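## Task

Move the black-handled espresso tamper onto the top of the wooden shelf beside arm1, the grey steel power module onto the top of the wrapped box stack beside arm2, and the wooden pillar block onto the top of the work bench beside arm3. Each must keep the upright orientation it has now, with its entire base resting on that top. Every other item must still sit directly on the top of the furniture it sits on now, and nothing may be left unheld on a lower board beneath a top. A placement that stays only because a robot is holding it does not count. Finish with all grippers open and the arms withdrawn.

## Robot and tools

Robots: three identical i2rt Big YAM arms named arm1, arm2 and arm3. Each has six revolute joints, a two-finger gripper and a wrist camera. With joints 1 and 6 at 0 and the hand level and pointing forward, the wrist camera sits above the hand and looks toward the fingertips. Reach is roughly 1.0 m from the joint1 axis. Joints move at different speeds, so the hand's path between two postures can curve widely. Two fixed room cameras, room_a and room_b, are also available.

Frame: a single scene frame with its origin on the floor and +z up. The hand point is midway between the fingertips. The hand's z axis runs along the fingers, and the fingers open and close along its y axis. Foot poses are never printed.

execute_actions(actions, cameras): actions is a list holding one action or none. An action is an object keyed by robot name; each robot entry contains "joints", a map from joint name to an absolute target (never an offset). Names and ranges: joint1_rad -2.879 to 2.879 (base yaw, positive counter-clockwise seen from above, 0 points the way the foot faces); joint2_rad 0 to 3.141 (shoulder, 0 is upper arm pointing back and about level, increasing lifts it up then forward); joint3_rad 0 to 3.019 (elbow, 0 fully folded, increasing opens it); joint4_rad -1.692 to 1.57 (hand pitch, positive tilts fingers up); joint5_rad -1.57 to 1.57 (hand swing sideways, positive to the arm's right); joint6_rad -2.094 to 2.094 (hand roll, positive clockwise viewed from behind); gripper_m 0 to 0.093 (fingertip gap in metres). Done tolerances are ±0.045, 0.14, 0.09, 0.055, 0.03, 0.035 rad and ±0.003 m in that order. Joints you omit, or whole arms you omit, may still be driving toward an earlier target. All motions in one action start at once and may finish at different times; one action runs at most 15 s. An unknown key or out-of-range number rejects the whole call with no motion. cameras is a list drawn from arm1_cam_wrist, arm2_cam_wrist, arm3_cam_wrist, room_a, room_b, all; omitted, null or ["all"] gives every camera, [] gives none. The "pictures" line lists the images in order. An empty actions list just reports state and images.

wait(seconds): 0 to 10 s with no new command; returns state and images like an empty action. zoom_image(camera, region): crops the most recent full image of a camera; region is [x0, y0, x1, y1] in pixels, top-left origin, at most 504 by 504. read_manual(section): only returns URDF licence text. finished_scene(scene): ends scene 1 or 2 permanently after the last command has been held, reports success and gives the next task. Replying with no tool call ends everything.

Result lines: joint_positions gives each joint in rad and gripper_m in m (joint7 and joint8 each equal half of it). Joint torques list drive output per arm joint; they carry per-unit offset, scale and noise and are nonzero even with no load, so treat them only as rough hints of contact or load. joint_status tells how each commanded motion of the last accepted action ended: off_target (stopped short, may still push), contact_stop or time_out (target dropped, holds where it stopped; a timed-out joint may keep a nearby target and keep pushing, listed under on_its_own), not_followed (a self/inter-arm collision check withheld the arm's targets; the gripper part still runs, and the withheld targets may be retried on later actions). "joint command not followed" with a cause line flags this. on_its_own lists what the call did not command; "held at" is the held target, not the actual position. To relieve a pushing joint, send its reported position as its target. A tiny change from the current position may not move a joint. Loaded joints holding up weight can sag. If a result reports a stop, later motion and finish calls in the same reply are skipped.

Hazards: the arms do not stop on contact and can push hard; sustained pushing or holding heats motors. A MOTOR HOT line appears from 85 °C; at 100 °C that arm and its gripper go limp and fall (OVER-TEMPERATURE FAULT, keys showing limit_stop_at_motor_heat; resend targets afterward). Some heat carries into the next scene. A hard squeeze between two robots fails the run, and a hard collision may; nothing reports robot-robot contact, and the collision check ignores fingers, gripper housings and wrist cameras and can react late. Objects touching robots do not count. Arms act independently, so a stalled arm does not pause the others. The simulation keeps running while you compose replies, with arms holding their last command. Loose objects may get brief nudges. Avoid drops, slips, slams, knocking anything onto the floor or out of the work area, and leaving items on lower shelves. Gripper force is about 50 to 62 N per pad, sometimes less. Release and retract every arm before finishing.

Each tool is called after "Call:" in YAML: its name, and indented under it one key for each argument.

## Session

Call:
execute_actions:
  actions: []

Scene clock: 0.00 s.
Joint torques (N m, as the arm reports them, + toward a larger angle): no reading
arm1.joint_positions: joint1_rad=-0.110 joint2_rad=+0.623 joint3_rad=+1.717 joint4_rad=-1.306 joint5_rad=+0.247 joint6_rad=-0.181 gripper_m=+0.095
arm1.joint_status: not commanded
arm1.hand: x=+1.2956 y=-0.4288 z=+1.6210 quat_wxyz=(-0.608, +0.370, -0.684, -0.164) (m; scene frame)
arm2.joint_positions: joint1_rad=-0.807 joint2_rad=+0.582 joint3_rad=+1.476 joint4_rad=-1.511 joint5_rad=+0.267 joint6_rad=+0.096 gripper_m=+0.094
arm2.joint_status: not commanded
arm2.hand: x=-1.1172 y=+0.8825 z=+1.4125 quat_wxyz=(+0.055, -0.883, +0.018, +0.466) (m; scene frame)
arm3.joint_positions: joint1_rad=-0.866 joint2_rad=+0.307 joint3_rad=+1.445 joint4_rad=-1.397 joint5_rad=-0.187 joint6_rad=-0.253 gripper_m=+0.094
arm3.joint_status: not commanded
arm3.hand: x=-0.2301 y=-0.2427 z=+1.5094 quat_wxyz=(-0.526, +0.534, -0.584, -0.310) (m; scene frame)
pictures: arm1_cam_wrist, arm2_cam_wrist, arm3_cam_wrist, room_a, room_b
Images, in order (width x height): arm1_cam_wrist 504x504, arm2_cam_wrist 504x504, arm3_cam_wrist 504x504, room_a 504x504, room_b 504x504.

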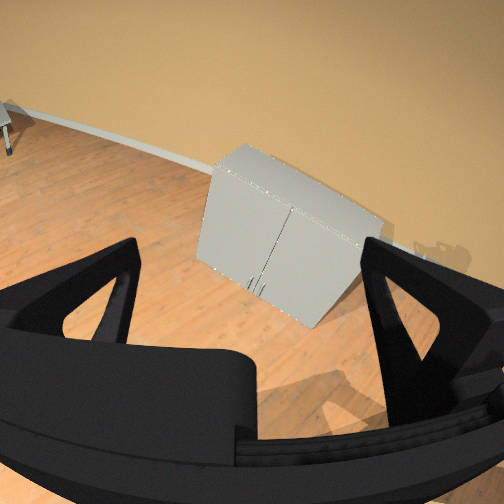

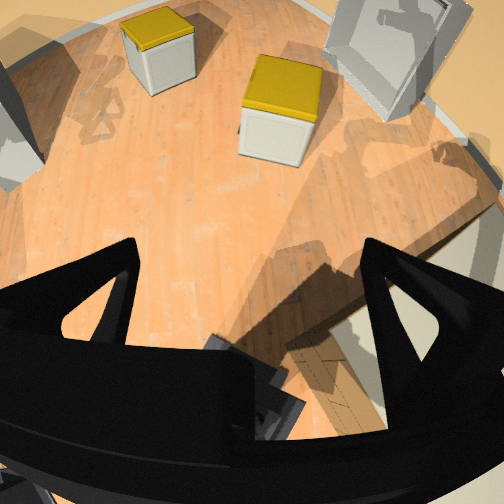

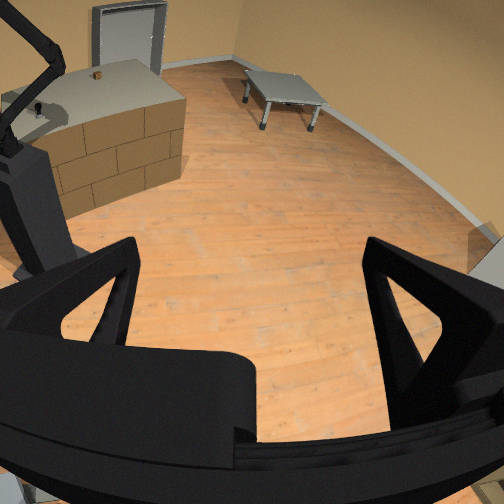

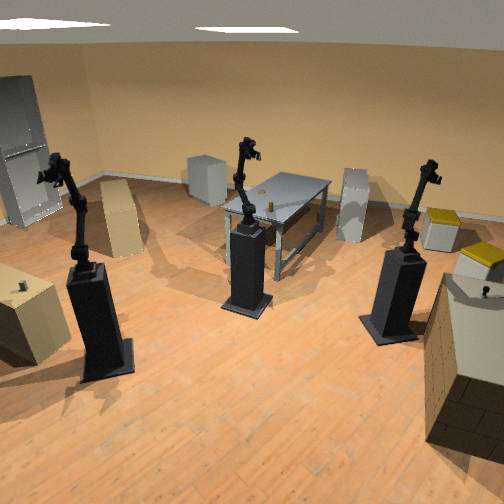

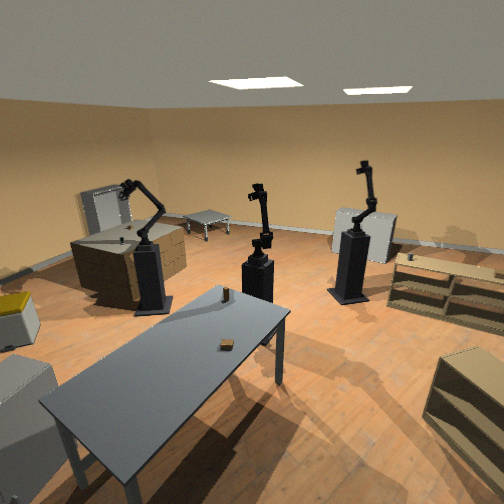

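Call:
zoom_image:
  camera: "room_b"
  region: [60, 200, 300, 370]

Call:
zoom_image:
  camera: "room_a"
  region: [0, 160, 340, 380]

Call:
zoom_image:
  camera: "arm3_cam_wrist"
  region: [0, 50, 140, 140]

Region (60, 200, 300, 370) of room_b's 504x504 image, scaled by 2.100, with more detail than that image has; it fills the top 357 rows of this view, and the rest is white.

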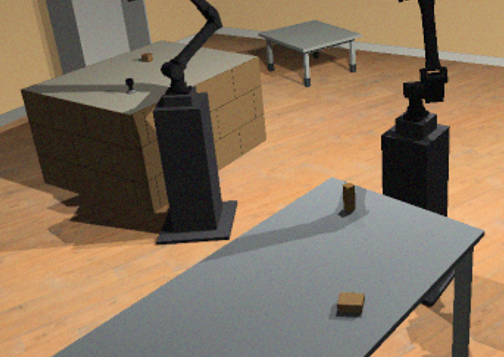

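Region (0, 160, 340, 380) of room_a's 504x504 image, scaled by 1.482, with more detail than that image has; it fills the top 326 rows of this view, and the rest is white.

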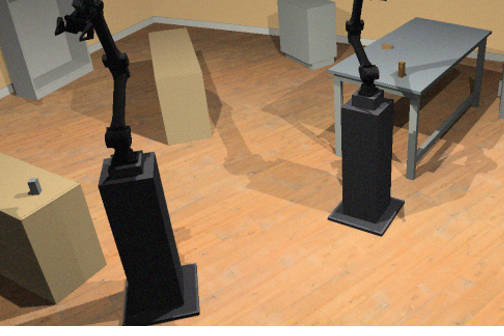

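Region (0, 50, 140, 140) of arm3_cam_wrist's 504x504 image, scaled by 3.600, with more detail than that image has; it fills the top 324 rows of this view, and the rest is white.

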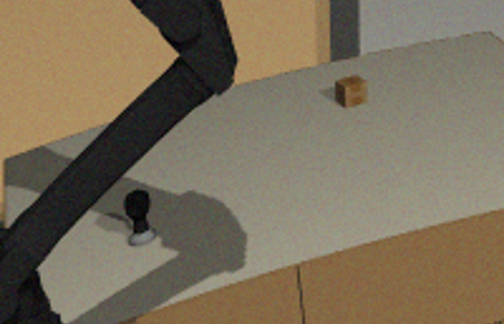

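Call:
execute_actions:
  actions:
    - {"arm1":{"joints":{"joint1_rad":-1.3,"joint2_rad":1.2,"joint3_rad":1.2,"joint4_rad":-1.2,"joint5_rad":0,"joint6_rad":0}},"arm2":{"joints":{"joint1_rad":-2.0,"joint2_rad":1.2,"joint3_rad":1.2,"joint4_rad":-1.2,"joint5_rad":0,"joint6_rad":0}}}

Scene clock: 29.13 s.
Joint torques (N m, as the arm reports them, + toward a larger angle): arm1=[-1.09 -7.95 10.62  1.22 -0.05  0.15] | arm2=[ 0.24 -9.97  9.99  1.55  0.06 -0.03] | arm3=[-0.01  8.5   6.14  1.71 -0.2   0.05]
arm1.joint_positions: joint1_rad=-1.301 joint2_rad=+1.204 joint3_rad=+1.179 joint4_rad=-1.196 joint5_rad=+0.000 joint6_rad=-0.006 gripper_m=+0.095
arm1.joint_status: all done
arm1.hand: x=+1.5797 y=-0.6214 z=+1.1932 quat_wxyz=(-0.172, -0.085, -0.981, +0.017) (m; scene frame)
arm2.joint_positions: joint1_rad=-1.994 joint2_rad=+1.218 joint3_rad=+1.177 joint4_rad=-1.209 joint5_rad=+0.000 joint6_rad=+0.013 gripper_m=+0.094
arm2.joint_status: all done
arm2.hand: x=-1.1579 y=+1.2203 z=+1.1202 quat_wxyz=(+0.078, -0.864, +0.477, +0.141) (m; scene frame)
arm3.joint_positions: joint1_rad=-0.866 joint2_rad=+0.307 joint3_rad=+1.445 joint4_rad=-1.397 joint5_rad=-0.187 joint6_rad=-0.253 gripper_m=+0.094
arm3.joint_status: not commanded
arm3.hand: x=-0.2301 y=-0.2427 z=+1.5094 quat_wxyz=(-0.526, +0.534, -0.584, -0.310) (m; scene frame)
pictures: arm1_cam_wrist, arm2_cam_wrist, arm3_cam_wrist, room_a, room_b
Images, in order (width x height): arm1_cam_wrist 504x504, arm2_cam_wrist 504x504, arm3_cam_wrist 504x504, room_a 504x504, room_b 504x504.

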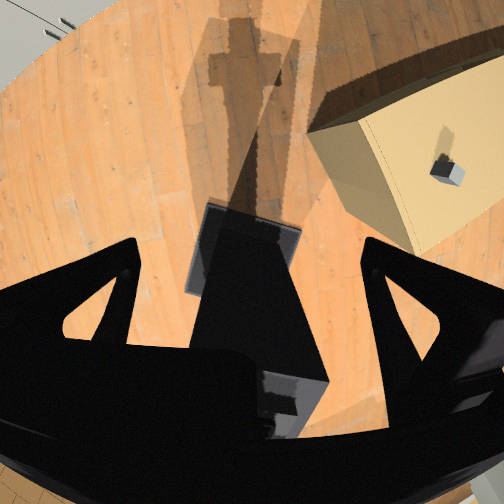

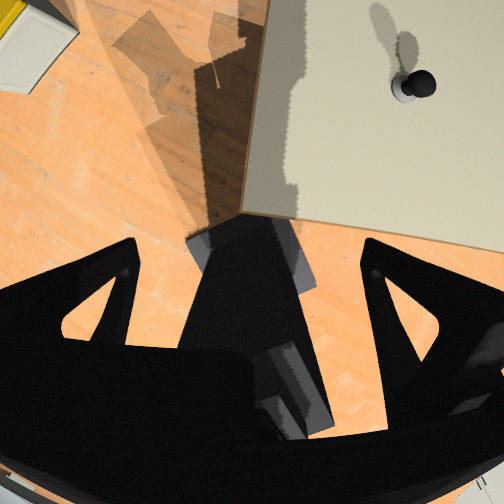

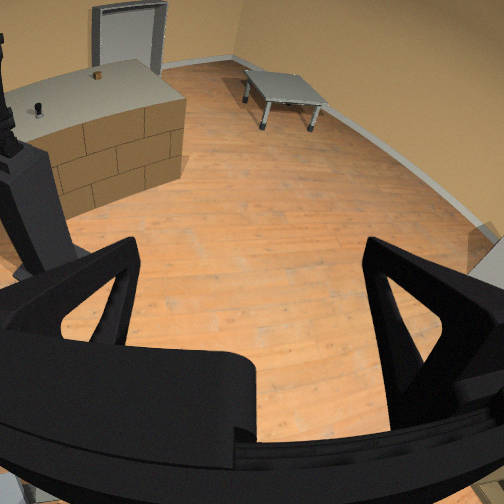

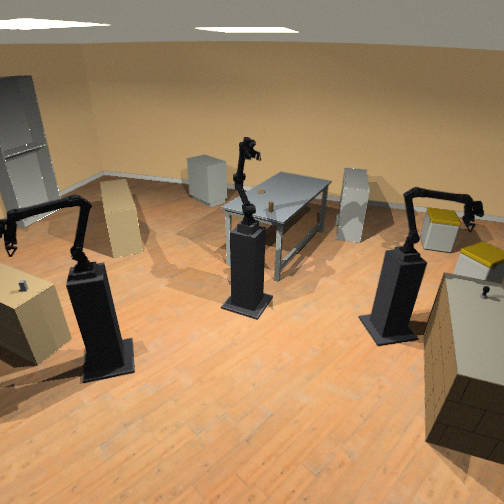

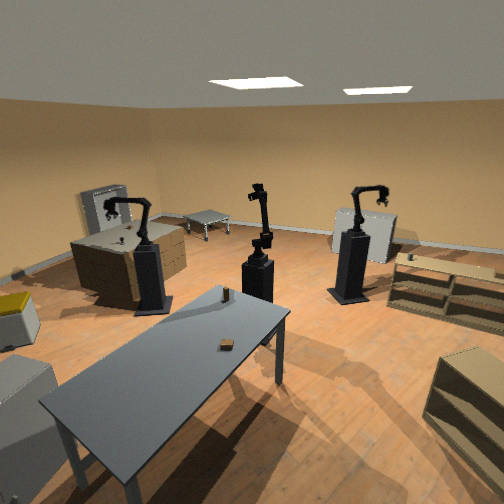

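Call:
execute_actions:
  actions:
    - {"arm1":{"joints":{"joint1_rad":-2.0}},"arm2":{"joints":{"joint1_rad":-2.5}}}
  cameras: ["arm1_cam_wrist","arm2_cam_wrist"]

Scene clock: 33.77 s.
Joint torques (N m, as the arm reports them, + toward a larger angle): arm1=[-1.33 -8.46 10.61  1.23 -0.05  0.15] | arm2=[ 0.63 -9.74  9.94  1.58  0.09  0.01] | arm3=[ 0.02  8.45  6.14  1.71 -0.2   0.05]
arm1.joint_positions: joint1_rad=-2.002 joint2_rad=+1.204 joint3_rad=+1.179 joint4_rad=-1.196 joint5_rad=+0.000 joint6_rad=-0.006 gripper_m=+0.095
arm1.joint_status: all done
arm1.hand: x=+1.4350 y=-0.8675 z=+1.1941 quat_wxyz=(-0.156, -0.417, -0.892, +0.076) (m; scene frame)
arm2.joint_positions: joint1_rad=-2.496 joint2_rad=+1.218 joint3_rad=+1.177 joint4_rad=-1.209 joint5_rad=+0.000 joint6_rad=+0.011 gripper_m=+0.094
arm2.joint_status: all done
arm2.hand: x=-0.9631 y=+1.2854 z=+1.1208 quat_wxyz=(+0.110, -0.719, +0.676, +0.119) (m; scene frame)
arm3.joint_positions: joint1_rad=-0.866 joint2_rad=+0.307 joint3_rad=+1.445 joint4_rad=-1.397 joint5_rad=-0.187 joint6_rad=-0.253 gripper_m=+0.094
arm3.joint_status: not commanded
arm3.hand: x=-0.2301 y=-0.2427 z=+1.5094 quat_wxyz=(-0.526, +0.534, -0.584, -0.310) (m; scene frame)
pictures: arm1_cam_wrist, arm2_cam_wrist
Images, in order (width x height): arm1_cam_wrist 504x504, arm2_cam_wrist 504x504.

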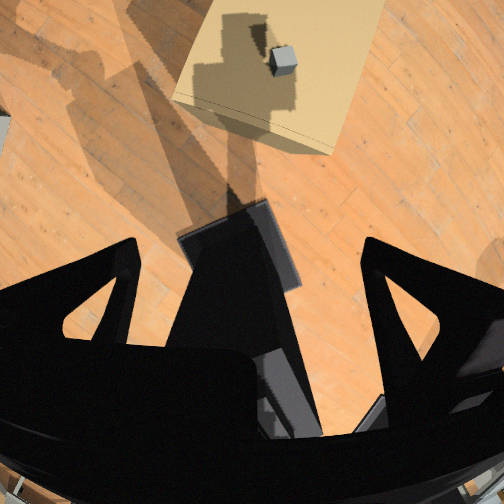

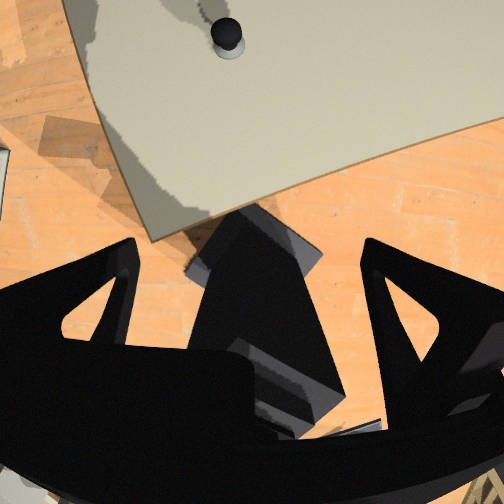

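Call:
execute_actions:
  actions:
    - {"arm1":{"joints":{"joint1_rad":-2.09,"joint2_rad":1.836,"joint3_rad":1.12,"joint4_rad":-0.835}},"arm2":{"joints":{"joint1_rad":-2.44,"joint2_rad":1.65,"joint3_rad":1.24,"joint4_rad":-1.13}}}
  cameras: ["arm1_cam_wrist","arm2_cam_wrist","room_a"]

Scene clock: 57.00 s.
Joint torques (N m, as the arm reports them, + toward a larger angle): arm1=[ -0.86 -13.57   6.69   0.97  -0.05   0.14] | arm2=[  1.97 -15.54   8.48   0.78   0.05   0.  ] | arm3=[-0.02  8.52  6.15  1.71 -0.2   0.05]
arm1.joint_positions: joint1_rad=-2.095 joint2_rad=+1.831 joint3_rad=+1.119 joint4_rad=-0.843 joint5_rad=+0.000 joint6_rad=-0.006 gripper_m=+0.095
arm1.joint_status: all done
arm1.hand: x=+1.4383 y=-0.9426 z=+0.9099 quat_wxyz=(-0.006, -0.465, -0.885, +0.005) (m; scene frame)
arm2.joint_positions: joint1_rad=-2.448 joint2_rad=+1.666 joint3_rad=+1.220 joint4_rad=-1.139 joint5_rad=+0.000 joint6_rad=+0.011 gripper_m=+0.094
arm2.joint_status: all done
arm2.hand: x=-0.9888 y=+1.3366 z=+0.9511 quat_wxyz=(-0.002, -0.745, +0.668, -0.004) (m; scene frame)
arm3.joint_positions: joint1_rad=-0.866 joint2_rad=+0.307 joint3_rad=+1.445 joint4_rad=-1.397 joint5_rad=-0.187 joint6_rad=-0.253 gripper_m=+0.094
arm3.joint_status: not commanded
arm3.hand: x=-0.2301 y=-0.2427 z=+1.5094 quat_wxyz=(-0.526, +0.534, -0.584, -0.310) (m; scene frame)
pictures: arm1_cam_wrist, arm2_cam_wrist, room_a
Images, in order (width x height): arm1_cam_wrist 504x504, arm2_cam_wrist 504x504, room_a 504x504.

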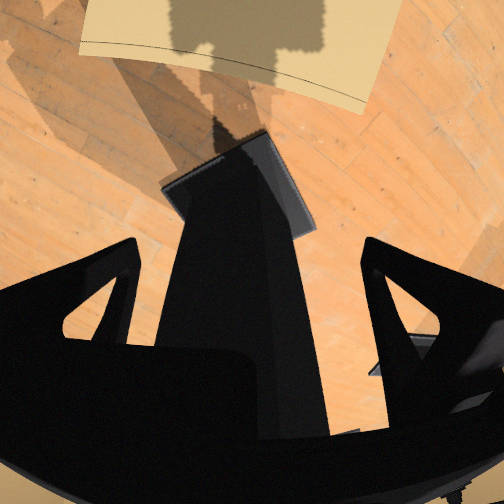

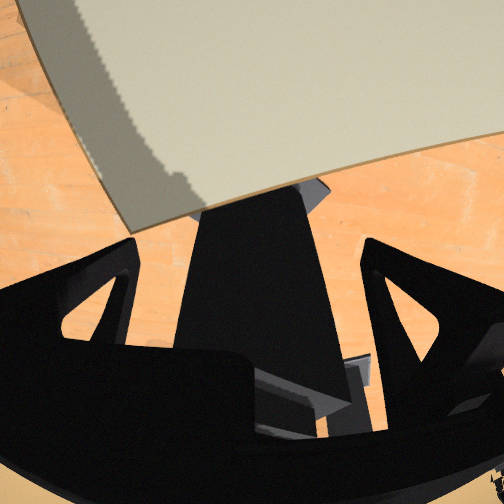

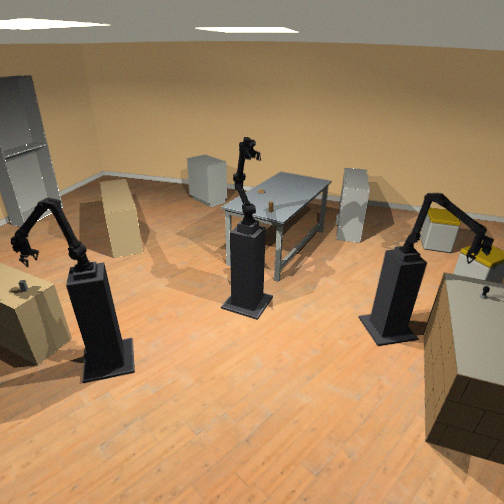

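Call:
execute_actions:
  actions:
    - {"arm1":{"joints":{"joint2_rad":2.3,"joint3_rad":1.76,"joint4_rad":-0.83}},"arm2":{"joints":{"joint2_rad":2.15,"joint3_rad":1.86,"joint4_rad":-1.05}}}
  cameras: ["arm1_cam_wrist","arm2_cam_wrist","room_a"]

Scene clock: 71.27 s.
Joint torques (N m, as the arm reports them, + toward a larger angle): arm1=[ -0.81 -19.    10.19   1.21  -0.05   0.14] | arm2=[  1.52 -20.68  10.35   1.23   0.07   0.  ] | arm3=[-0.01  8.49  6.15  1.71 -0.2   0.05]
arm1.joint_positions: joint1_rad=-2.095 joint2_rad=+2.284 joint3_rad=+1.723 joint4_rad=-0.835 joint5_rad=+0.000 joint6_rad=-0.006 gripper_m=+0.095
arm1.joint_status: all done
arm1.hand: x=+1.5558 y=-1.1158 z=+0.8531 quat_wxyz=(-0.076, -0.463, -0.882, +0.043) (m; scene frame)
arm2.joint_positions: joint1_rad=-2.448 joint2_rad=+2.157 joint3_rad=+1.824 joint4_rad=-1.058 joint5_rad=+0.000 joint6_rad=+0.011 gripper_m=+0.094
arm2.joint_status: all done
arm2.hand: x=-1.0159 y=+1.5618 z=+0.9036 quat_wxyz=(+0.062, -0.741, +0.665, +0.069) (m; scene frame)
arm3.joint_positions: joint1_rad=-0.866 joint2_rad=+0.307 joint3_rad=+1.445 joint4_rad=-1.397 joint5_rad=-0.187 joint6_rad=-0.253 gripper_m=+0.094
arm3.joint_status: not commanded
arm3.hand: x=-0.2301 y=-0.2427 z=+1.5094 quat_wxyz=(-0.526, +0.534, -0.584, -0.310) (m; scene frame)
pictures: arm1_cam_wrist, arm2_cam_wrist, room_a
Images, in order (width x height): arm1_cam_wrist 504x504, arm2_cam_wrist 504x504, room_a 504x504.

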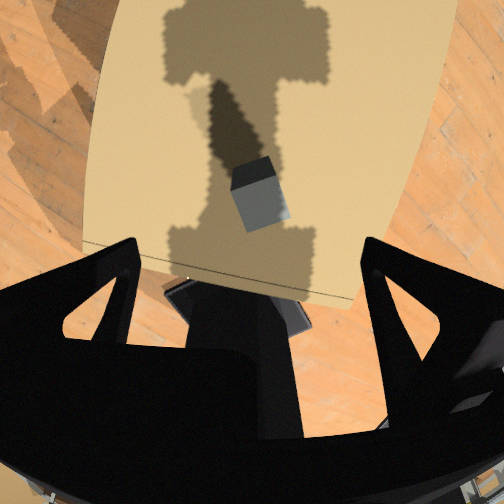

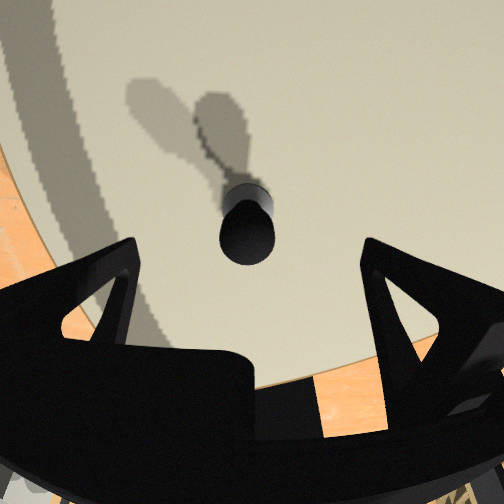

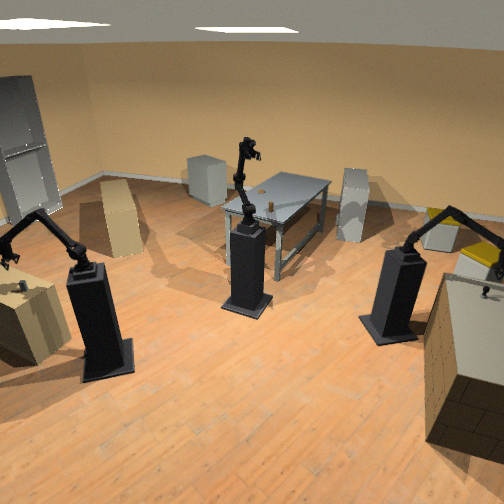

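Call:
execute_actions:
  actions:
    - {"arm2":{"joints":{"joint1_rad":-2.437,"joint2_rad":2.205,"joint3_rad":1.785,"joint4_rad":-1.12,"joint6_rad":1.57}},"arm1":{"joints":{"joint1_rad":-2.105,"joint2_rad":1.2,"joint3_rad":1.0}},"arm3":{"joints":{"joint1_rad":0.147,"joint2_rad":1.0,"joint3_rad":0.6,"joint4_rad":0.6,"joint5_rad":0,"joint6_rad":0}}}
  cameras: ["arm2_cam_wrist"]

Scene clock: 84.27 s.
Joint torques (N m, as the arm reports them, + toward a larger angle): arm1=[-1.82 -8.62  8.19  1.78 -0.06  0.15] | arm2=[  1.87 -19.12   7.6   -0.02   0.14   0.27] | arm3=[ 0.   -4.25  9.43  2.09 -0.22  0.12]
arm1.joint_positions: joint1_rad=-2.097 joint2_rad=+1.205 joint3_rad=+1.015 joint4_rad=-0.830 joint5_rad=+0.000 joint6_rad=-0.006 gripper_m=+0.095
arm1.joint_status: all done
arm1.hand: x=+1.4244 y=-0.9227 z=+1.1530 quat_wxyz=(-0.239, -0.449, -0.851, +0.130) (m; scene frame)
arm2.joint_positions: joint1_rad=-2.448 joint2_rad=+2.196 joint3_rad=+1.777 joint4_rad=-1.111 joint5_rad=+0.000 joint6_rad=+1.556 gripper_m=+0.094
arm2.joint_status: all done
arm2.hand: x=-1.0116 y=+1.5267 z=+0.8585 quat_wxyz=(+0.000, -0.067, +0.997, +0.023) (m; scene frame)
arm3.joint_positions: joint1_rad=+0.147 joint2_rad=+1.003 joint3_rad=+0.596 joint4_rad=+0.582 joint5_rad=+0.001 joint6_rad=-0.007 gripper_m=+0.094
arm3.joint_status: all done
arm3.hand: x=-0.4708 y=+0.0806 z=+1.2906 quat_wxyz=(-0.385, +0.559, -0.320, -0.660) (m; scene frame)
pictures: arm2_cam_wrist
Images, in order (width x height): arm2_cam_wrist 504x504.

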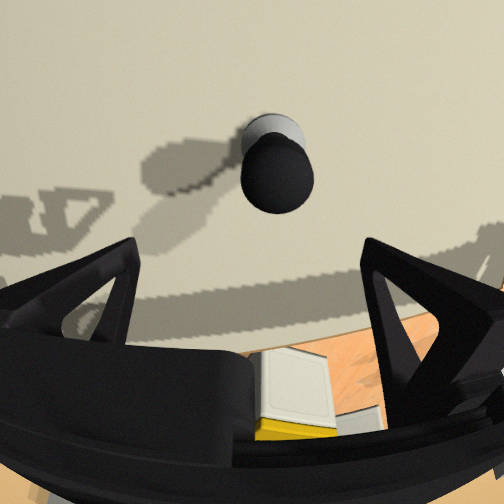

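Call:
execute_actions:
  actions:
    - {"arm2":{"joints":{"joint2_rad":2.30,"joint3_rad":1.712,"joint4_rad":-0.995}}}
  cameras: ["arm2_cam_wrist","room_a"]

Scene clock: 89.30 s.
Joint torques (N m, as the arm reports them, + toward a larger angle): arm1=[-1.82 -8.68  8.16  1.82 -0.05  0.15] | arm2=[  1.87 -20.21   7.55   0.82   0.15   0.26] | arm3=[-0.05 -4.27  9.43  2.1  -0.22  0.12]
arm1.joint_positions: joint1_rad=-2.097 joint2_rad=+1.205 joint3_rad=+1.015 joint4_rad=-0.830 joint5_rad=+0.000 joint6_rad=-0.006 gripper_m=+0.095
arm1.joint_status: not commanded
arm1.hand: x=+1.4244 y=-0.9227 z=+1.1530 quat_wxyz=(-0.239, -0.449, -0.851, +0.130) (m; scene frame)
arm2.joint_positions: joint1_rad=-2.448 joint2_rad=+2.309 joint3_rad=+1.696 joint4_rad=-1.005 joint5_rad=+0.000 joint6_rad=+1.557 gripper_m=+0.094
arm2.joint_status: all done
arm2.hand: x=-1.0078 y=+1.4979 z=+0.7613 quat_wxyz=(+0.002, -0.067, +0.998, -0.021) (m; scene frame)
arm3.joint_positions: joint1_rad=+0.147 joint2_rad=+1.003 joint3_rad=+0.596 joint4_rad=+0.582 joint5_rad=+0.001 joint6_rad=-0.007 gripper_m=+0.094
arm3.joint_status: not commanded
arm3.hand: x=-0.4708 y=+0.0806 z=+1.2906 quat_wxyz=(-0.385, +0.559, -0.320, -0.660) (m; scene frame)
pictures: arm2_cam_wrist, room_a
Images, in order (width x height): arm2_cam_wrist 504x504, room_a 504x504.

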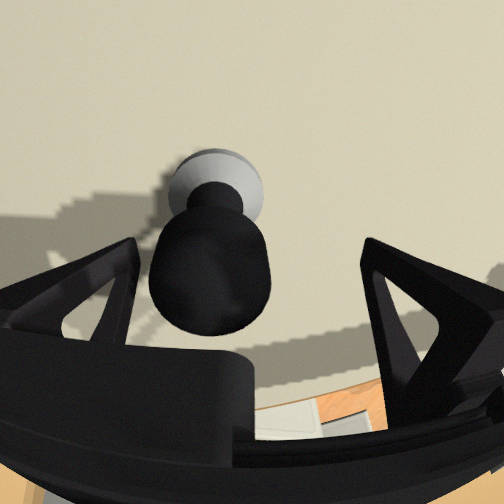

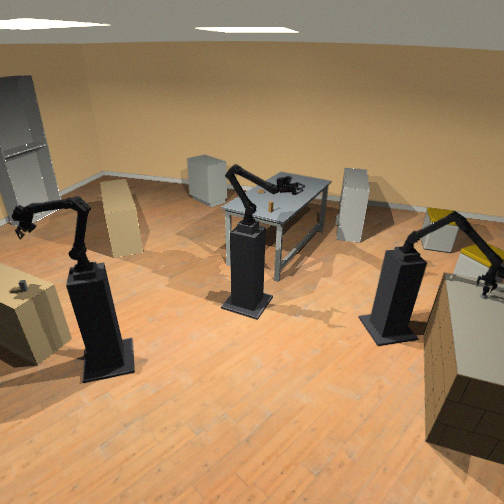

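Correct outward/up via q3.

Call:
execute_actions:
  actions:
    - {"arm2":{"joints":{"joint3_rad":1.752}}}
  cameras: ["arm2_cam_wrist"]

Call:
execute_actions:
  actions:
    - {"arm2":{"joints":{"gripper_m":0.0}}}
  cameras: ["arm2_cam_wrist"]

Scene clock: 92.97 s.
Joint torques (N m, as the arm reports them, + toward a larger angle): arm1=[-1.8  -8.56  8.17  1.78 -0.06  0.14] | arm2=[  1.63 -20.35   8.87   0.7    0.15   0.24] | arm3=[-0.07 -4.28  9.42  2.1  -0.21  0.12]
arm1.joint_positions: joint1_rad=-2.097 joint2_rad=+1.205 joint3_rad=+1.015 joint4_rad=-0.830 joint5_rad=+0.000 joint6_rad=-0.006 gripper_m=+0.095
arm1.joint_status: not commanded
arm1.hand: x=+1.4244 y=-0.9227 z=+1.1530 quat_wxyz=(-0.239, -0.449, -0.851, +0.130) (m; scene frame)
arm2.joint_positions: joint1_rad=-2.448 joint2_rad=+2.309 joint3_rad=+1.717 joint4_rad=-1.005 joint5_rad=+0.000 joint6_rad=+1.557 gripper_m=+0.094
arm2.joint_status: all done
arm2.hand: x=-1.0090 y=+1.5073 z=+0.7677 quat_wxyz=(+0.002, -0.067, +0.998, -0.010) (m; scene frame)
arm3.joint_positions: joint1_rad=+0.147 joint2_rad=+1.003 joint3_rad=+0.596 joint4_rad=+0.582 joint5_rad=+0.001 joint6_rad=-0.007 gripper_m=+0.094
arm3.joint_status: not commanded
arm3.hand: x=-0.4708 y=+0.0806 z=+1.2906 quat_wxyz=(-0.385, +0.559, -0.320, -0.660) (m; scene frame)
pictures: arm2_cam_wrist
Images, in order (width x height): arm2_cam_wrist 504x504.

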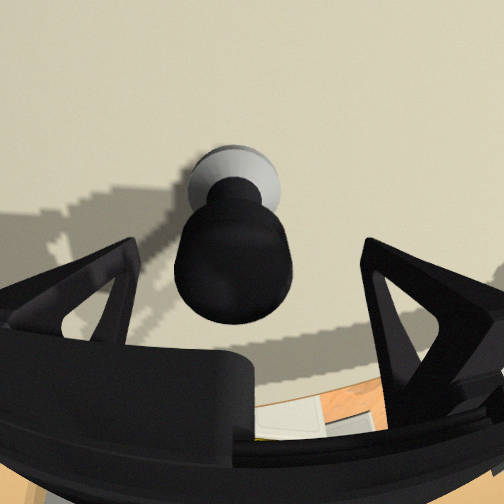

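Scene clock: 93.70 s.
Joint torques (N m, as the arm reports them, + toward a larger angle): arm1=[-1.8  -8.59  8.18  1.76 -0.05  0.14] | arm2=[  1.79 -20.64   8.93   0.66   0.14   0.22] | arm3=[-0.02 -4.25  9.43  2.11 -0.22  0.12]
arm1.joint_positions: joint1_rad=-2.097 joint2_rad=+1.205 joint3_rad=+1.015 joint4_rad=-0.830 joint5_rad=+0.000 joint6_rad=-0.006 gripper_m=+0.095
arm1.joint_status: not commanded
arm1.hand: x=+1.4244 y=-0.9227 z=+1.1530 quat_wxyz=(-0.239, -0.449, -0.851, +0.130) (m; scene frame)
arm2.joint_positions: joint1_rad=-2.448 joint2_rad=+2.309 joint3_rad=+1.718 joint4_rad=-1.002 joint5_rad=+0.000 joint6_rad=+1.558 gripper_m=+0.045
arm2.joint_status: gripper_m off_target (ended at +0.045, target +0.000)
arm2.hand: x=-1.0091 y=+1.5085 z=+0.7680 quat_wxyz=(+0.002, -0.067, +0.998, -0.009) (m; scene frame)
arm3.joint_positions: joint1_rad=+0.147 joint2_rad=+1.003 joint3_rad=+0.596 joint4_rad=+0.582 joint5_rad=+0.001 joint6_rad=-0.007 gripper_m=+0.094
arm3.joint_status: not commanded
arm3.hand: x=-0.4708 y=+0.0806 z=+1.2906 quat_wxyz=(-0.385, +0.559, -0.320, -0.660) (m; scene frame)
pictures: arm2_cam_wrist
Images, in order (width x height): arm2_cam_wrist 504x504.

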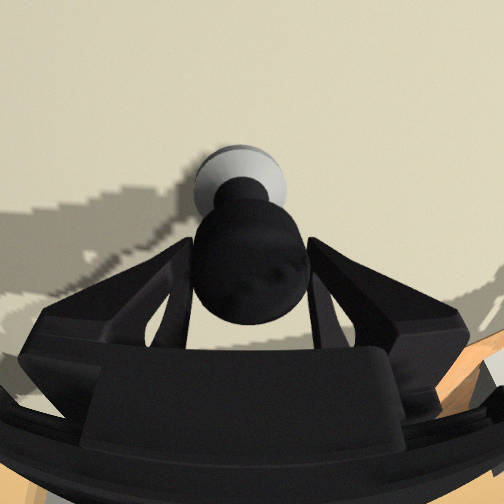

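Call:
execute_actions:
  actions:
    - {"arm2":{"joints":{"joint2_rad":2.04,"joint3_rad":2.09,"joint4_rad":-1.57}},"arm3":{"joints":{"joint2_rad":2.19,"joint3_rad":0.85,"joint4_rad":1.55}}}
  cameras: []

Call:
execute_actions:
  actions:
    - {"arm2":{"joints":{"joint1_rad":1.103}}}
  cameras: ["arm3_cam_wrist","room_a"]

Scene clock: 105.77 s.
Joint torques (N m, as the arm reports them, + toward a larger angle): arm1=[-1.75 -8.62  8.19  1.76 -0.05  0.15] | arm2=[  2.09 -20.64   9.4    0.03   0.13   0.23] | arm3=[ -0.05 -13.54   3.97   2.09  -0.21   0.12]
arm1.joint_positions: joint1_rad=-2.097 joint2_rad=+1.205 joint3_rad=+1.015 joint4_rad=-0.830 joint5_rad=+0.000 joint6_rad=-0.006 gripper_m=+0.095
arm1.joint_status: not commanded
arm1.hand: x=+1.4244 y=-0.9227 z=+1.1530 quat_wxyz=(-0.239, -0.449, -0.851, +0.130) (m; scene frame)
arm2.joint_positions: joint1_rad=-2.448 joint2_rad=+2.057 joint3_rad=+2.068 joint4_rad=-1.562 joint5_rad=+0.000 joint6_rad=+1.558 gripper_m=+0.045
arm2.joint_status: all done
arm2.hand: x=-1.0105 y=+1.5139 z=+1.0535 quat_wxyz=(+0.000, -0.067, +0.998, +0.012) (m; scene frame)
arm3.joint_positions: joint1_rad=+0.147 joint2_rad=+2.186 joint3_rad=+0.842 joint4_rad=+1.532 joint5_rad=+0.001 joint6_rad=-0.007 gripper_m=+0.094
arm3.joint_status: all done
arm3.hand: x=-0.5472 y=+0.2137 z=+0.9862 quat_wxyz=(-0.388, +0.555, -0.318, -0.664) (m; scene frame)
pictures: none
No camera images: the call's "cameras" was empty. Leave "cameras" out to get every camera's image.

Scene clock: 108.80 s.
Joint torques (N m, as the arm reports them, + toward a larger angle): arm1=[-1.69 -8.65  8.17  1.77 -0.05  0.14] | arm2=[  0.19 -20.6    9.36  -0.09   0.19   0.24] | arm3=[ -0.03 -13.64   4.     2.08  -0.22   0.12]
arm1.joint_positions: joint1_rad=-2.097 joint2_rad=+1.205 joint3_rad=+1.015 joint4_rad=-0.830 joint5_rad=+0.000 joint6_rad=-0.006 gripper_m=+0.095
arm1.joint_status: not commanded
arm1.hand: x=+1.4244 y=-0.9227 z=+1.1530 quat_wxyz=(-0.239, -0.449, -0.851, +0.130) (m; scene frame)
arm2.joint_positions: joint1_rad=+1.114 joint2_rad=+2.059 joint3_rad=+2.068 joint4_rad=-1.560 joint5_rad=-0.002 joint6_rad=+1.558 gripper_m=+0.045
arm2.joint_status: all done
arm2.hand: x=-0.6006 y=+0.3191 z=+1.0468 quat_wxyz=(-0.007, -0.962, -0.273, -0.005) (m; scene frame)
arm3.joint_positions: joint1_rad=+0.147 joint2_rad=+2.186 joint3_rad=+0.842 joint4_rad=+1.532 joint5_rad=+0.001 joint6_rad=-0.007 gripper_m=+0.094
arm3.joint_status: not commanded
arm3.hand: x=-0.5472 y=+0.2137 z=+0.9862 quat_wxyz=(-0.388, +0.555, -0.318, -0.664) (m; scene frame)
pictures: arm3_cam_wrist, room_a
Images, in order (width x height): arm3_cam_wrist 504x504, room_a 504x504.

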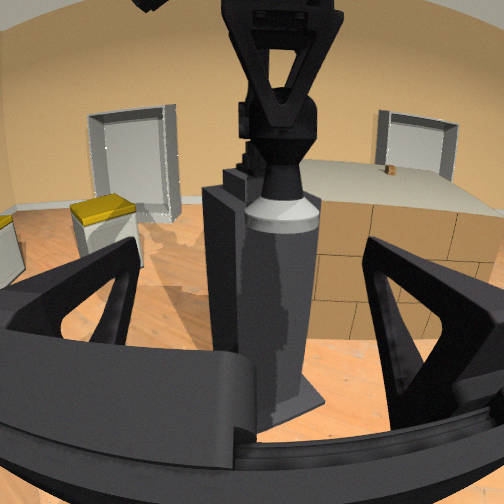

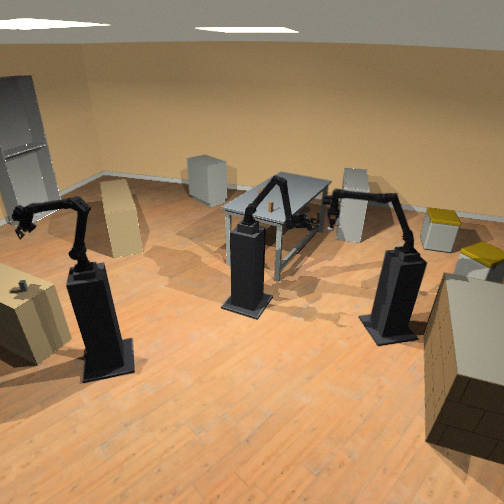

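Call:
execute_actions:
  actions:
    - {"arm3":{"joints":{"joint1_rad":0.125,"joint2_rad":2.284,"joint3_rad":1.23,"joint4_rad":1.28}}}
  cameras: ["arm3_cam_wrist","arm2_cam_wrist"]

Scene clock: 114.90 s.
Joint torques (N m, as the arm reports them, + toward a larger angle): arm1=[-1.69 -8.66  8.19  1.78 -0.05  0.14] | arm2=[  0.04 -20.95   9.41  -0.11   0.19   0.25] | arm3=[ -0.24 -17.33   6.9    1.12  -0.22   0.12]
arm1.joint_positions: joint1_rad=-2.097 joint2_rad=+1.205 joint3_rad=+1.015 joint4_rad=-0.830 joint5_rad=+0.000 joint6_rad=-0.006 gripper_m=+0.095
arm1.joint_status: not commanded
arm1.hand: x=+1.4244 y=-0.9227 z=+1.1530 quat_wxyz=(-0.239, -0.449, -0.851, +0.130) (m; scene frame)
arm2.joint_positions: joint1_rad=+1.114 joint2_rad=+2.059 joint3_rad=+2.068 joint4_rad=-1.560 joint5_rad=-0.002 joint6_rad=+1.558 gripper_m=+0.045
arm2.joint_status: not commanded
arm2.hand: x=-0.6006 y=+0.3191 z=+1.0468 quat_wxyz=(-0.007, -0.962, -0.273, -0.005) (m; scene frame)
arm3.joint_positions: joint1_rad=+0.127 joint2_rad=+2.286 joint3_rad=+1.210 joint4_rad=+1.289 joint5_rad=+0.001 joint6_rad=-0.007 gripper_m=+0.094
arm3.joint_status: all done
arm3.hand: x=-0.5942 y=+0.3248 z=+0.9989 quat_wxyz=(-0.398, +0.544, -0.318, -0.667) (m; scene frame)
pictures: arm2_cam_wrist, arm3_cam_wrist
Images, in order (width x height): arm2_cam_wrist 504x504, arm3_cam_wrist 504x504.

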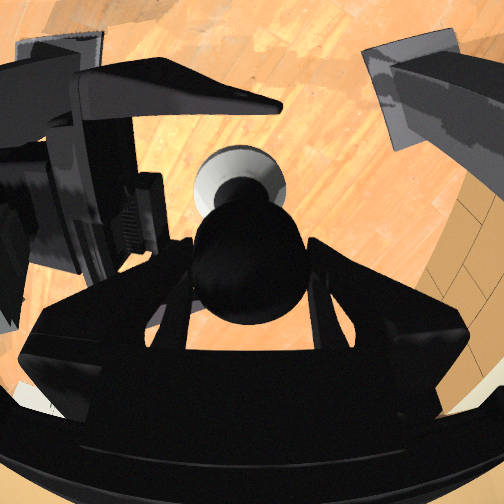

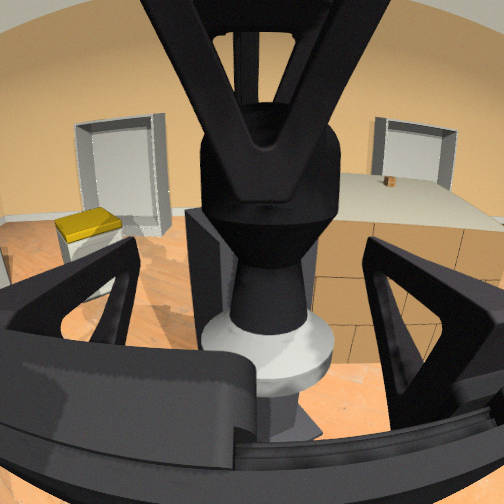

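Call:
execute_actions:
  actions:
    - {"arm3":{"joints":{"gripper_m":0}}}
  cameras: ["arm3_cam_wrist","arm2_cam_wrist"]

Scene clock: 118.90 s.
Joint torques (N m, as the arm reports them, + toward a larger angle): arm1=[-1.75 -8.64  8.19  1.79 -0.06  0.15] | arm2=[  0.36 -20.99   9.53   0.08   0.07   0.21] | arm3=[  0.31 -17.38   6.9    1.36  -0.29   0.09]
arm1.joint_positions: joint1_rad=-2.097 joint2_rad=+1.205 joint3_rad=+1.015 joint4_rad=-0.830 joint5_rad=+0.000 joint6_rad=-0.006 gripper_m=+0.095
arm1.joint_status: not commanded
arm1.hand: x=+1.4244 y=-0.9227 z=+1.1530 quat_wxyz=(-0.239, -0.449, -0.851, +0.130) (m; scene frame)
arm2.joint_positions: joint1_rad=+1.111 joint2_rad=+2.060 joint3_rad=+2.066 joint4_rad=-1.565 joint5_rad=+0.002 joint6_rad=+1.560 gripper_m=+0.045
arm2.joint_status: not commanded
arm2.hand: x=-0.6037 y=+0.3191 z=+1.0454 quat_wxyz=(-0.004, -0.963, -0.271, -0.002) (m; scene frame)
arm3.joint_positions: joint1_rad=+0.124 joint2_rad=+2.285 joint3_rad=+1.210 joint4_rad=+1.282 joint5_rad=+0.003 joint6_rad=-0.006 gripper_m=+0.028
arm3.joint_status: gripper_m off_target (ended at +0.028, target +0.000)
arm3.hand: x=-0.5917 y=+0.3267 z=+0.9983 quat_wxyz=(-0.398, +0.544, -0.322, -0.664) (m; scene frame)
pictures: arm2_cam_wrist, arm3_cam_wrist
Images, in order (width x height): arm2_cam_wrist 504x504, arm3_cam_wrist 504x504.

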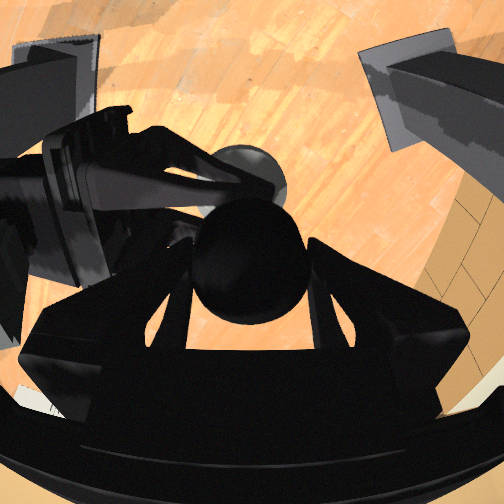

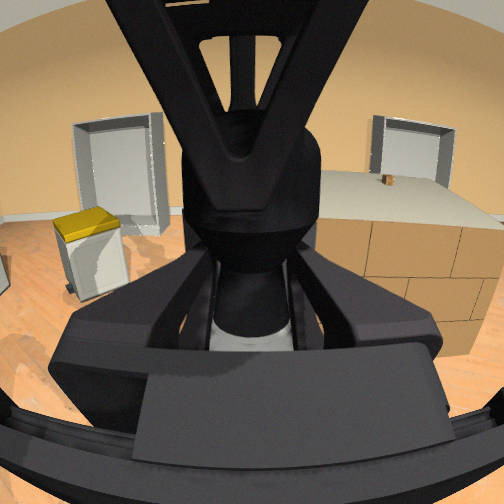

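Call:
execute_actions:
  actions:
    - {"arm2":{"joints":{"gripper_m":0.075}},"arm1":{"joints":{"joint1_rad":1.87,"joint6_rad":1.57,"joint3_rad":1.96,"joint4_rad":-1.415,"joint2_rad":1.5}}}
  cameras: []

Call:
execute_actions:
  actions:
    - {"arm2":{"joints":{"joint2_rad":1.8}}}
  cameras: []

Call:
execute_actions:
  actions:
    - {"arm3":{"joints":{"joint1_rad":-2.099,"joint2_rad":2.35,"joint3_rad":1.405,"joint4_rad":1.16}},"arm2":{"joints":{"joint2_rad":1.6}}}
  cameras: []

Call:
execute_actions:
  actions:
    - {"arm1":{"joints":{"joint2_rad":1.95,"gripper_m":0.085}}}
  cameras: ["arm3_cam_wrist","arm1_cam_wrist","room_a"]

Scene clock: 133.70 s.
Joint torques (N m, as the arm reports them, + toward a larger angle): arm1=[ -1.56 -13.79  12.73   1.33   0.03   0.11] | arm2=[  0.6  -20.75   9.55   0.12   0.09   0.24] | arm3=[  0.03 -18.31   6.8    1.77  -0.28   0.09]
arm1.joint_positions: joint1_rad=+1.877 joint2_rad=+1.522 joint3_rad=+1.904 joint4_rad=-1.407 joint5_rad=+0.000 joint6_rad=+1.563 gripper_m=+0.095
arm1.joint_status: all done
arm1.hand: x=+0.6239 y=-0.4667 z=+1.3723 quat_wxyz=(+0.177, +0.633, -0.725, -0.205) (m; scene frame)
arm2.joint_positions: joint1_rad=+1.111 joint2_rad=+2.058 joint3_rad=+2.066 joint4_rad=-1.565 joint5_rad=+0.002 joint6_rad=+1.560 gripper_m=+0.075
arm2.joint_status: all done
arm2.hand: x=-0.6038 y=+0.3192 z=+1.0468 quat_wxyz=(-0.005, -0.963, -0.271, -0.002) (m; scene frame)
arm3.joint_positions: joint1_rad=+0.124 joint2_rad=+2.298 joint3_rad=+1.210 joint4_rad=+1.271 joint5_rad=+0.003 joint6_rad=-0.005 gripper_m=+0.027
arm3.joint_status: not commanded
arm3.hand: x=-0.5916 y=+0.3265 z=+0.9863 quat_wxyz=(-0.394, +0.552, -0.326, -0.658) (m; scene frame)
pictures: none
No camera images: the call's "cameras" was empty. Leave "cameras" out to get every camera's image.

Scene clock: 135.03 s.
Joint torques (N m, as the arm reports them, + toward a larger angle): arm1=[ -1.71 -13.75  12.71   1.34   0.03   0.11] | arm2=[  0.32 -15.42   8.85   0.79   0.07   0.2 ] | arm3=[  0.   -18.34   6.79   1.77  -0.28   0.09]
arm1.joint_positions: joint1_rad=+1.877 joint2_rad=+1.522 joint3_rad=+1.904 joint4_rad=-1.407 joint5_rad=+0.000 joint6_rad=+1.563 gripper_m=+0.095
arm1.joint_status: not commanded
arm1.hand: x=+0.6239 y=-0.4667 z=+1.3723 quat_wxyz=(+0.177, +0.633, -0.725, -0.205) (m; scene frame)
arm2.joint_positions: joint1_rad=+1.111 joint2_rad=+1.788 joint3_rad=+2.076 joint4_rad=-1.565 joint5_rad=+0.002 joint6_rad=+1.560 gripper_m=+0.075
arm2.joint_status: all done
arm2.hand: x=-0.6231 y=+0.3503 z=+1.2147 quat_wxyz=(-0.139, -0.953, -0.268, -0.039) (m; scene frame)
arm3.joint_positions: joint1_rad=+0.124 joint2_rad=+2.298 joint3_rad=+1.210 joint4_rad=+1.271 joint5_rad=+0.003 joint6_rad=-0.005 gripper_m=+0.027
arm3.joint_status: not commanded
arm3.hand: x=-0.5916 y=+0.3265 z=+0.9863 quat_wxyz=(-0.394, +0.552, -0.326, -0.658) (m; scene frame)
pictures: none
No camera images: the call's "cameras" was empty. Leave "cameras" out to get every camera's image.

Scene clock: 137.50 s.
Joint torques (N m, as the arm reports them, + toward a larger angle): arm1=[ -1.6  -13.69  12.71   1.3    0.03   0.12] | arm2=[  0.25 -11.98   8.94   1.07   0.07   0.18] | arm3=[ -0.66 -21.32   7.38   1.96  -0.26   0.09]
arm1.joint_positions: joint1_rad=+1.877 joint2_rad=+1.522 joint3_rad=+1.904 joint4_rad=-1.407 joint5_rad=+0.000 joint6_rad=+1.563 gripper_m=+0.095
arm1.joint_status: not commanded
arm1.hand: x=+0.6239 y=-0.4667 z=+1.3723 quat_wxyz=(+0.177, +0.633, -0.725, -0.205) (m; scene frame)
arm2.joint_positions: joint1_rad=+1.111 joint2_rad=+1.588 joint3_rad=+2.072 joint4_rad=-1.565 joint5_rad=+0.002 joint6_rad=+1.560 gripper_m=+0.075
arm2.joint_status: all done
arm2.hand: x=-0.6527 y=+0.3989 z=+1.3251 quat_wxyz=(-0.232, -0.934, -0.262, -0.064) (m; scene frame)
arm3.joint_positions: joint1_rad=-2.094 joint2_rad=+2.385 joint3_rad=+1.387 joint4_rad=+1.147 joint5_rad=+0.002 joint6_rad=-0.005 gripper_m=+0.027
arm3.joint_status: all done
arm3.hand: x=+0.5493 y=-0.4441 z=+0.9747 quat_wxyz=(-0.757, -0.046, -0.650, +0.060) (m; scene frame)
pictures: none
No camera images: the call's "cameras" was empty. Leave "cameras" out to get every camera's image.

Scene clock: 138.93 s.
Joint torques (N m, as the arm reports them, + toward a larger angle): arm1=[ -1.65 -19.15   9.75   0.59   0.04   0.14] | arm2=[  0.03 -11.96   8.91   1.05   0.07   0.17] | arm3=[ -0.51 -21.39   7.37   1.93  -0.26   0.09]
arm1.joint_positions: joint1_rad=+1.877 joint2_rad=+1.964 joint3_rad=+1.944 joint4_rad=-1.410 joint5_rad=+0.000 joint6_rad=+1.563 gripper_m=+0.085
arm1.joint_status: all done
arm1.hand: x=+0.5312 y=-0.4538 z=+1.1312 quat_wxyz=(+0.048, +0.656, -0.752, -0.054) (m; scene frame)
arm2.joint_positions: joint1_rad=+1.111 joint2_rad=+1.588 joint3_rad=+2.072 joint4_rad=-1.565 joint5_rad=+0.002 joint6_rad=+1.560 gripper_m=+0.075
arm2.joint_status: not commanded
arm2.hand: x=-0.6527 y=+0.3989 z=+1.3251 quat_wxyz=(-0.232, -0.934, -0.262, -0.064) (m; scene frame)
arm3.joint_positions: joint1_rad=-2.094 joint2_rad=+2.385 joint3_rad=+1.387 joint4_rad=+1.147 joint5_rad=+0.002 joint6_rad=-0.005 gripper_m=+0.027
arm3.joint_status: not commanded
arm3.hand: x=+0.5493 y=-0.4441 z=+0.9747 quat_wxyz=(-0.757, -0.046, -0.650, +0.060) (m; scene frame)
pictures: arm1_cam_wrist, arm3_cam_wrist, room_a
Images, in order (width x height): arm1_cam_wrist 504x504, arm3_cam_wrist 504x504, room_a 504x504.

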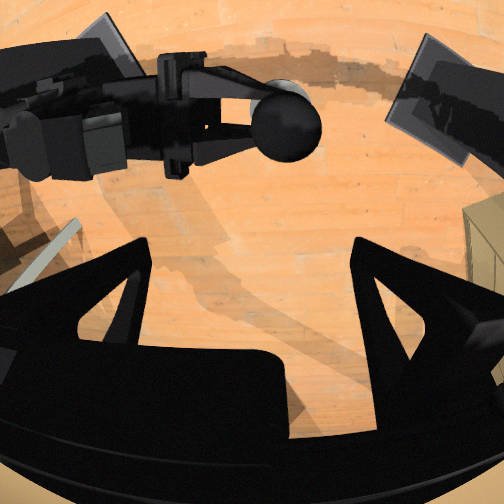

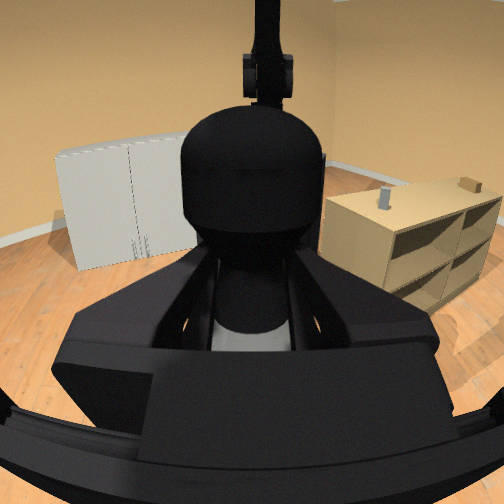

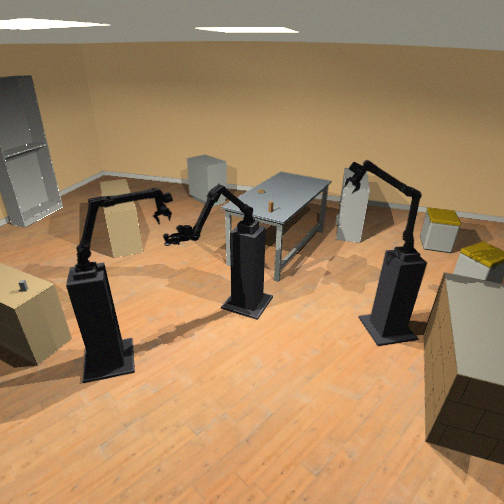

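Call:
execute_actions:
  actions:
    - {"arm1":{"joints":{"joint1_rad":1.85,"joint2_rad":2.01,"joint3_rad":1.87,"joint4_rad":-1.372}},"arm3":{"joints":{"joint4_rad":1.22}}}
  cameras: ["arm3_cam_wrist","arm1_cam_wrist"]

Scene clock: 144.30 s.
Joint torques (N m, as the arm reports them, + toward a larger angle): arm1=[ -1.39 -16.55   7.86   1.12   0.04   0.15] | arm2=[  0.37 -12.21   8.8    1.03   0.06   0.18] | arm3=[ -0.48 -21.39   7.35   2.77  -0.26   0.09]
arm1.joint_positions: joint1_rad=+1.851 joint2_rad=+1.982 joint3_rad=+1.880 joint4_rad=-1.381 joint5_rad=+0.000 joint6_rad=+1.563 gripper_m=+0.085
arm1.joint_status: all done
arm1.hand: x=+0.5426 y=-0.4389 z=+1.0947 quat_wxyz=(+0.030, +0.647, -0.761, -0.034) (m; scene frame)
arm2.joint_positions: joint1_rad=+1.111 joint2_rad=+1.588 joint3_rad=+2.072 joint4_rad=-1.565 joint5_rad=+0.002 joint6_rad=+1.560 gripper_m=+0.075
arm2.joint_status: not commanded
arm2.hand: x=-0.6527 y=+0.3989 z=+1.3251 quat_wxyz=(-0.232, -0.934, -0.262, -0.064) (m; scene frame)
arm3.joint_positions: joint1_rad=-2.094 joint2_rad=+2.385 joint3_rad=+1.387 joint4_rad=+1.181 joint5_rad=+0.002 joint6_rad=-0.005 gripper_m=+0.027
arm3.joint_status: all done
arm3.hand: x=+0.5478 y=-0.4439 z=+0.9831 quat_wxyz=(-0.768, -0.045, -0.636, +0.060) (m; scene frame)
pictures: arm1_cam_wrist, arm3_cam_wrist
Images, in order (width x height): arm1_cam_wrist 504x504, arm3_cam_wrist 504x504.

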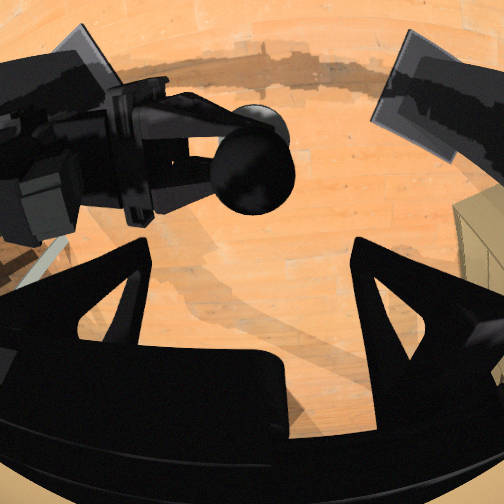

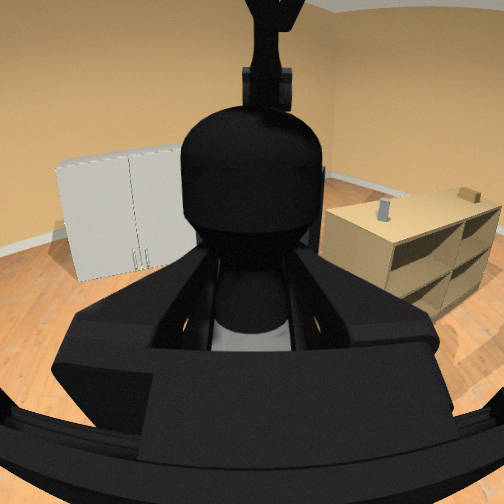

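Call:
execute_actions:
  actions:
    - {"arm1":{"joints":{"joint1_rad":1.835,"joint2_rad":2.08}}}
  cameras: ["arm3_cam_wrist","arm1_cam_wrist"]

Scene clock: 150.07 s.
Joint torques (N m, as the arm reports them, + toward a larger angle): arm1=[ -1.67 -17.72   7.66   0.91   0.05   0.16] | arm2=[  0.15 -12.04   8.92   1.09   0.09   0.16] | arm3=[ -0.48 -21.37   7.35   2.79  -0.26   0.09]
arm1.joint_positions: joint1_rad=+1.840 joint2_rad=+2.061 joint3_rad=+1.880 joint4_rad=-1.381 joint5_rad=+0.000 joint6_rad=+1.563 gripper_m=+0.085
arm1.joint_status: all done
arm1.hand: x=+0.5427 y=-0.4318 z=+1.0462 quat_wxyz=(+0.005, +0.643, -0.766, -0.004) (m; scene frame)
arm2.joint_positions: joint1_rad=+1.111 joint2_rad=+1.588 joint3_rad=+2.072 joint4_rad=-1.565 joint5_rad=+0.002 joint6_rad=+1.560 gripper_m=+0.075
arm2.joint_status: not commanded
arm2.hand: x=-0.6527 y=+0.3989 z=+1.3251 quat_wxyz=(-0.232, -0.934, -0.262, -0.064) (m; scene frame)
arm3.joint_positions: joint1_rad=-2.094 joint2_rad=+2.385 joint3_rad=+1.387 joint4_rad=+1.181 joint5_rad=+0.002 joint6_rad=-0.005 gripper_m=+0.027
arm3.joint_status: not commanded
arm3.hand: x=+0.5478 y=-0.4439 z=+0.9831 quat_wxyz=(-0.768, -0.045, -0.636, +0.060) (m; scene frame)
pictures: arm1_cam_wrist, arm3_cam_wrist
Images, in order (width x height): arm1_cam_wrist 504x504, arm3_cam_wrist 504x504.

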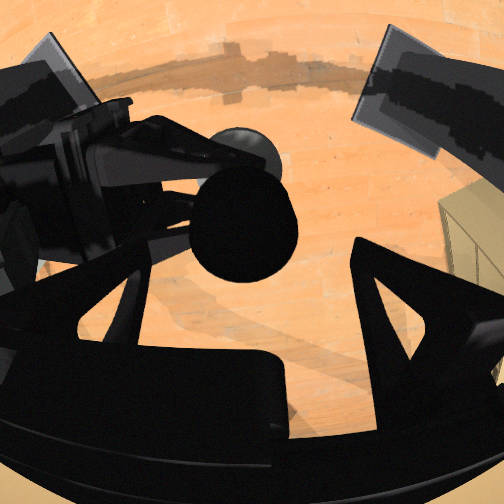

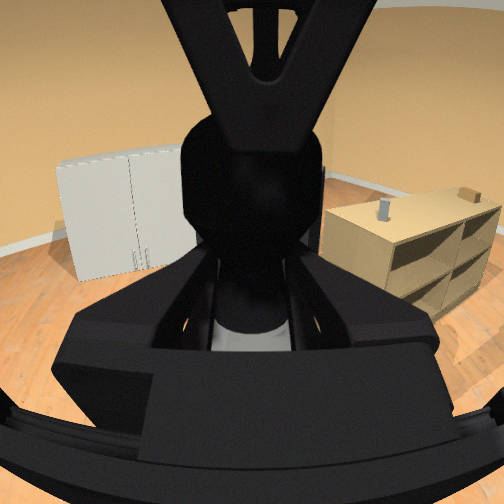

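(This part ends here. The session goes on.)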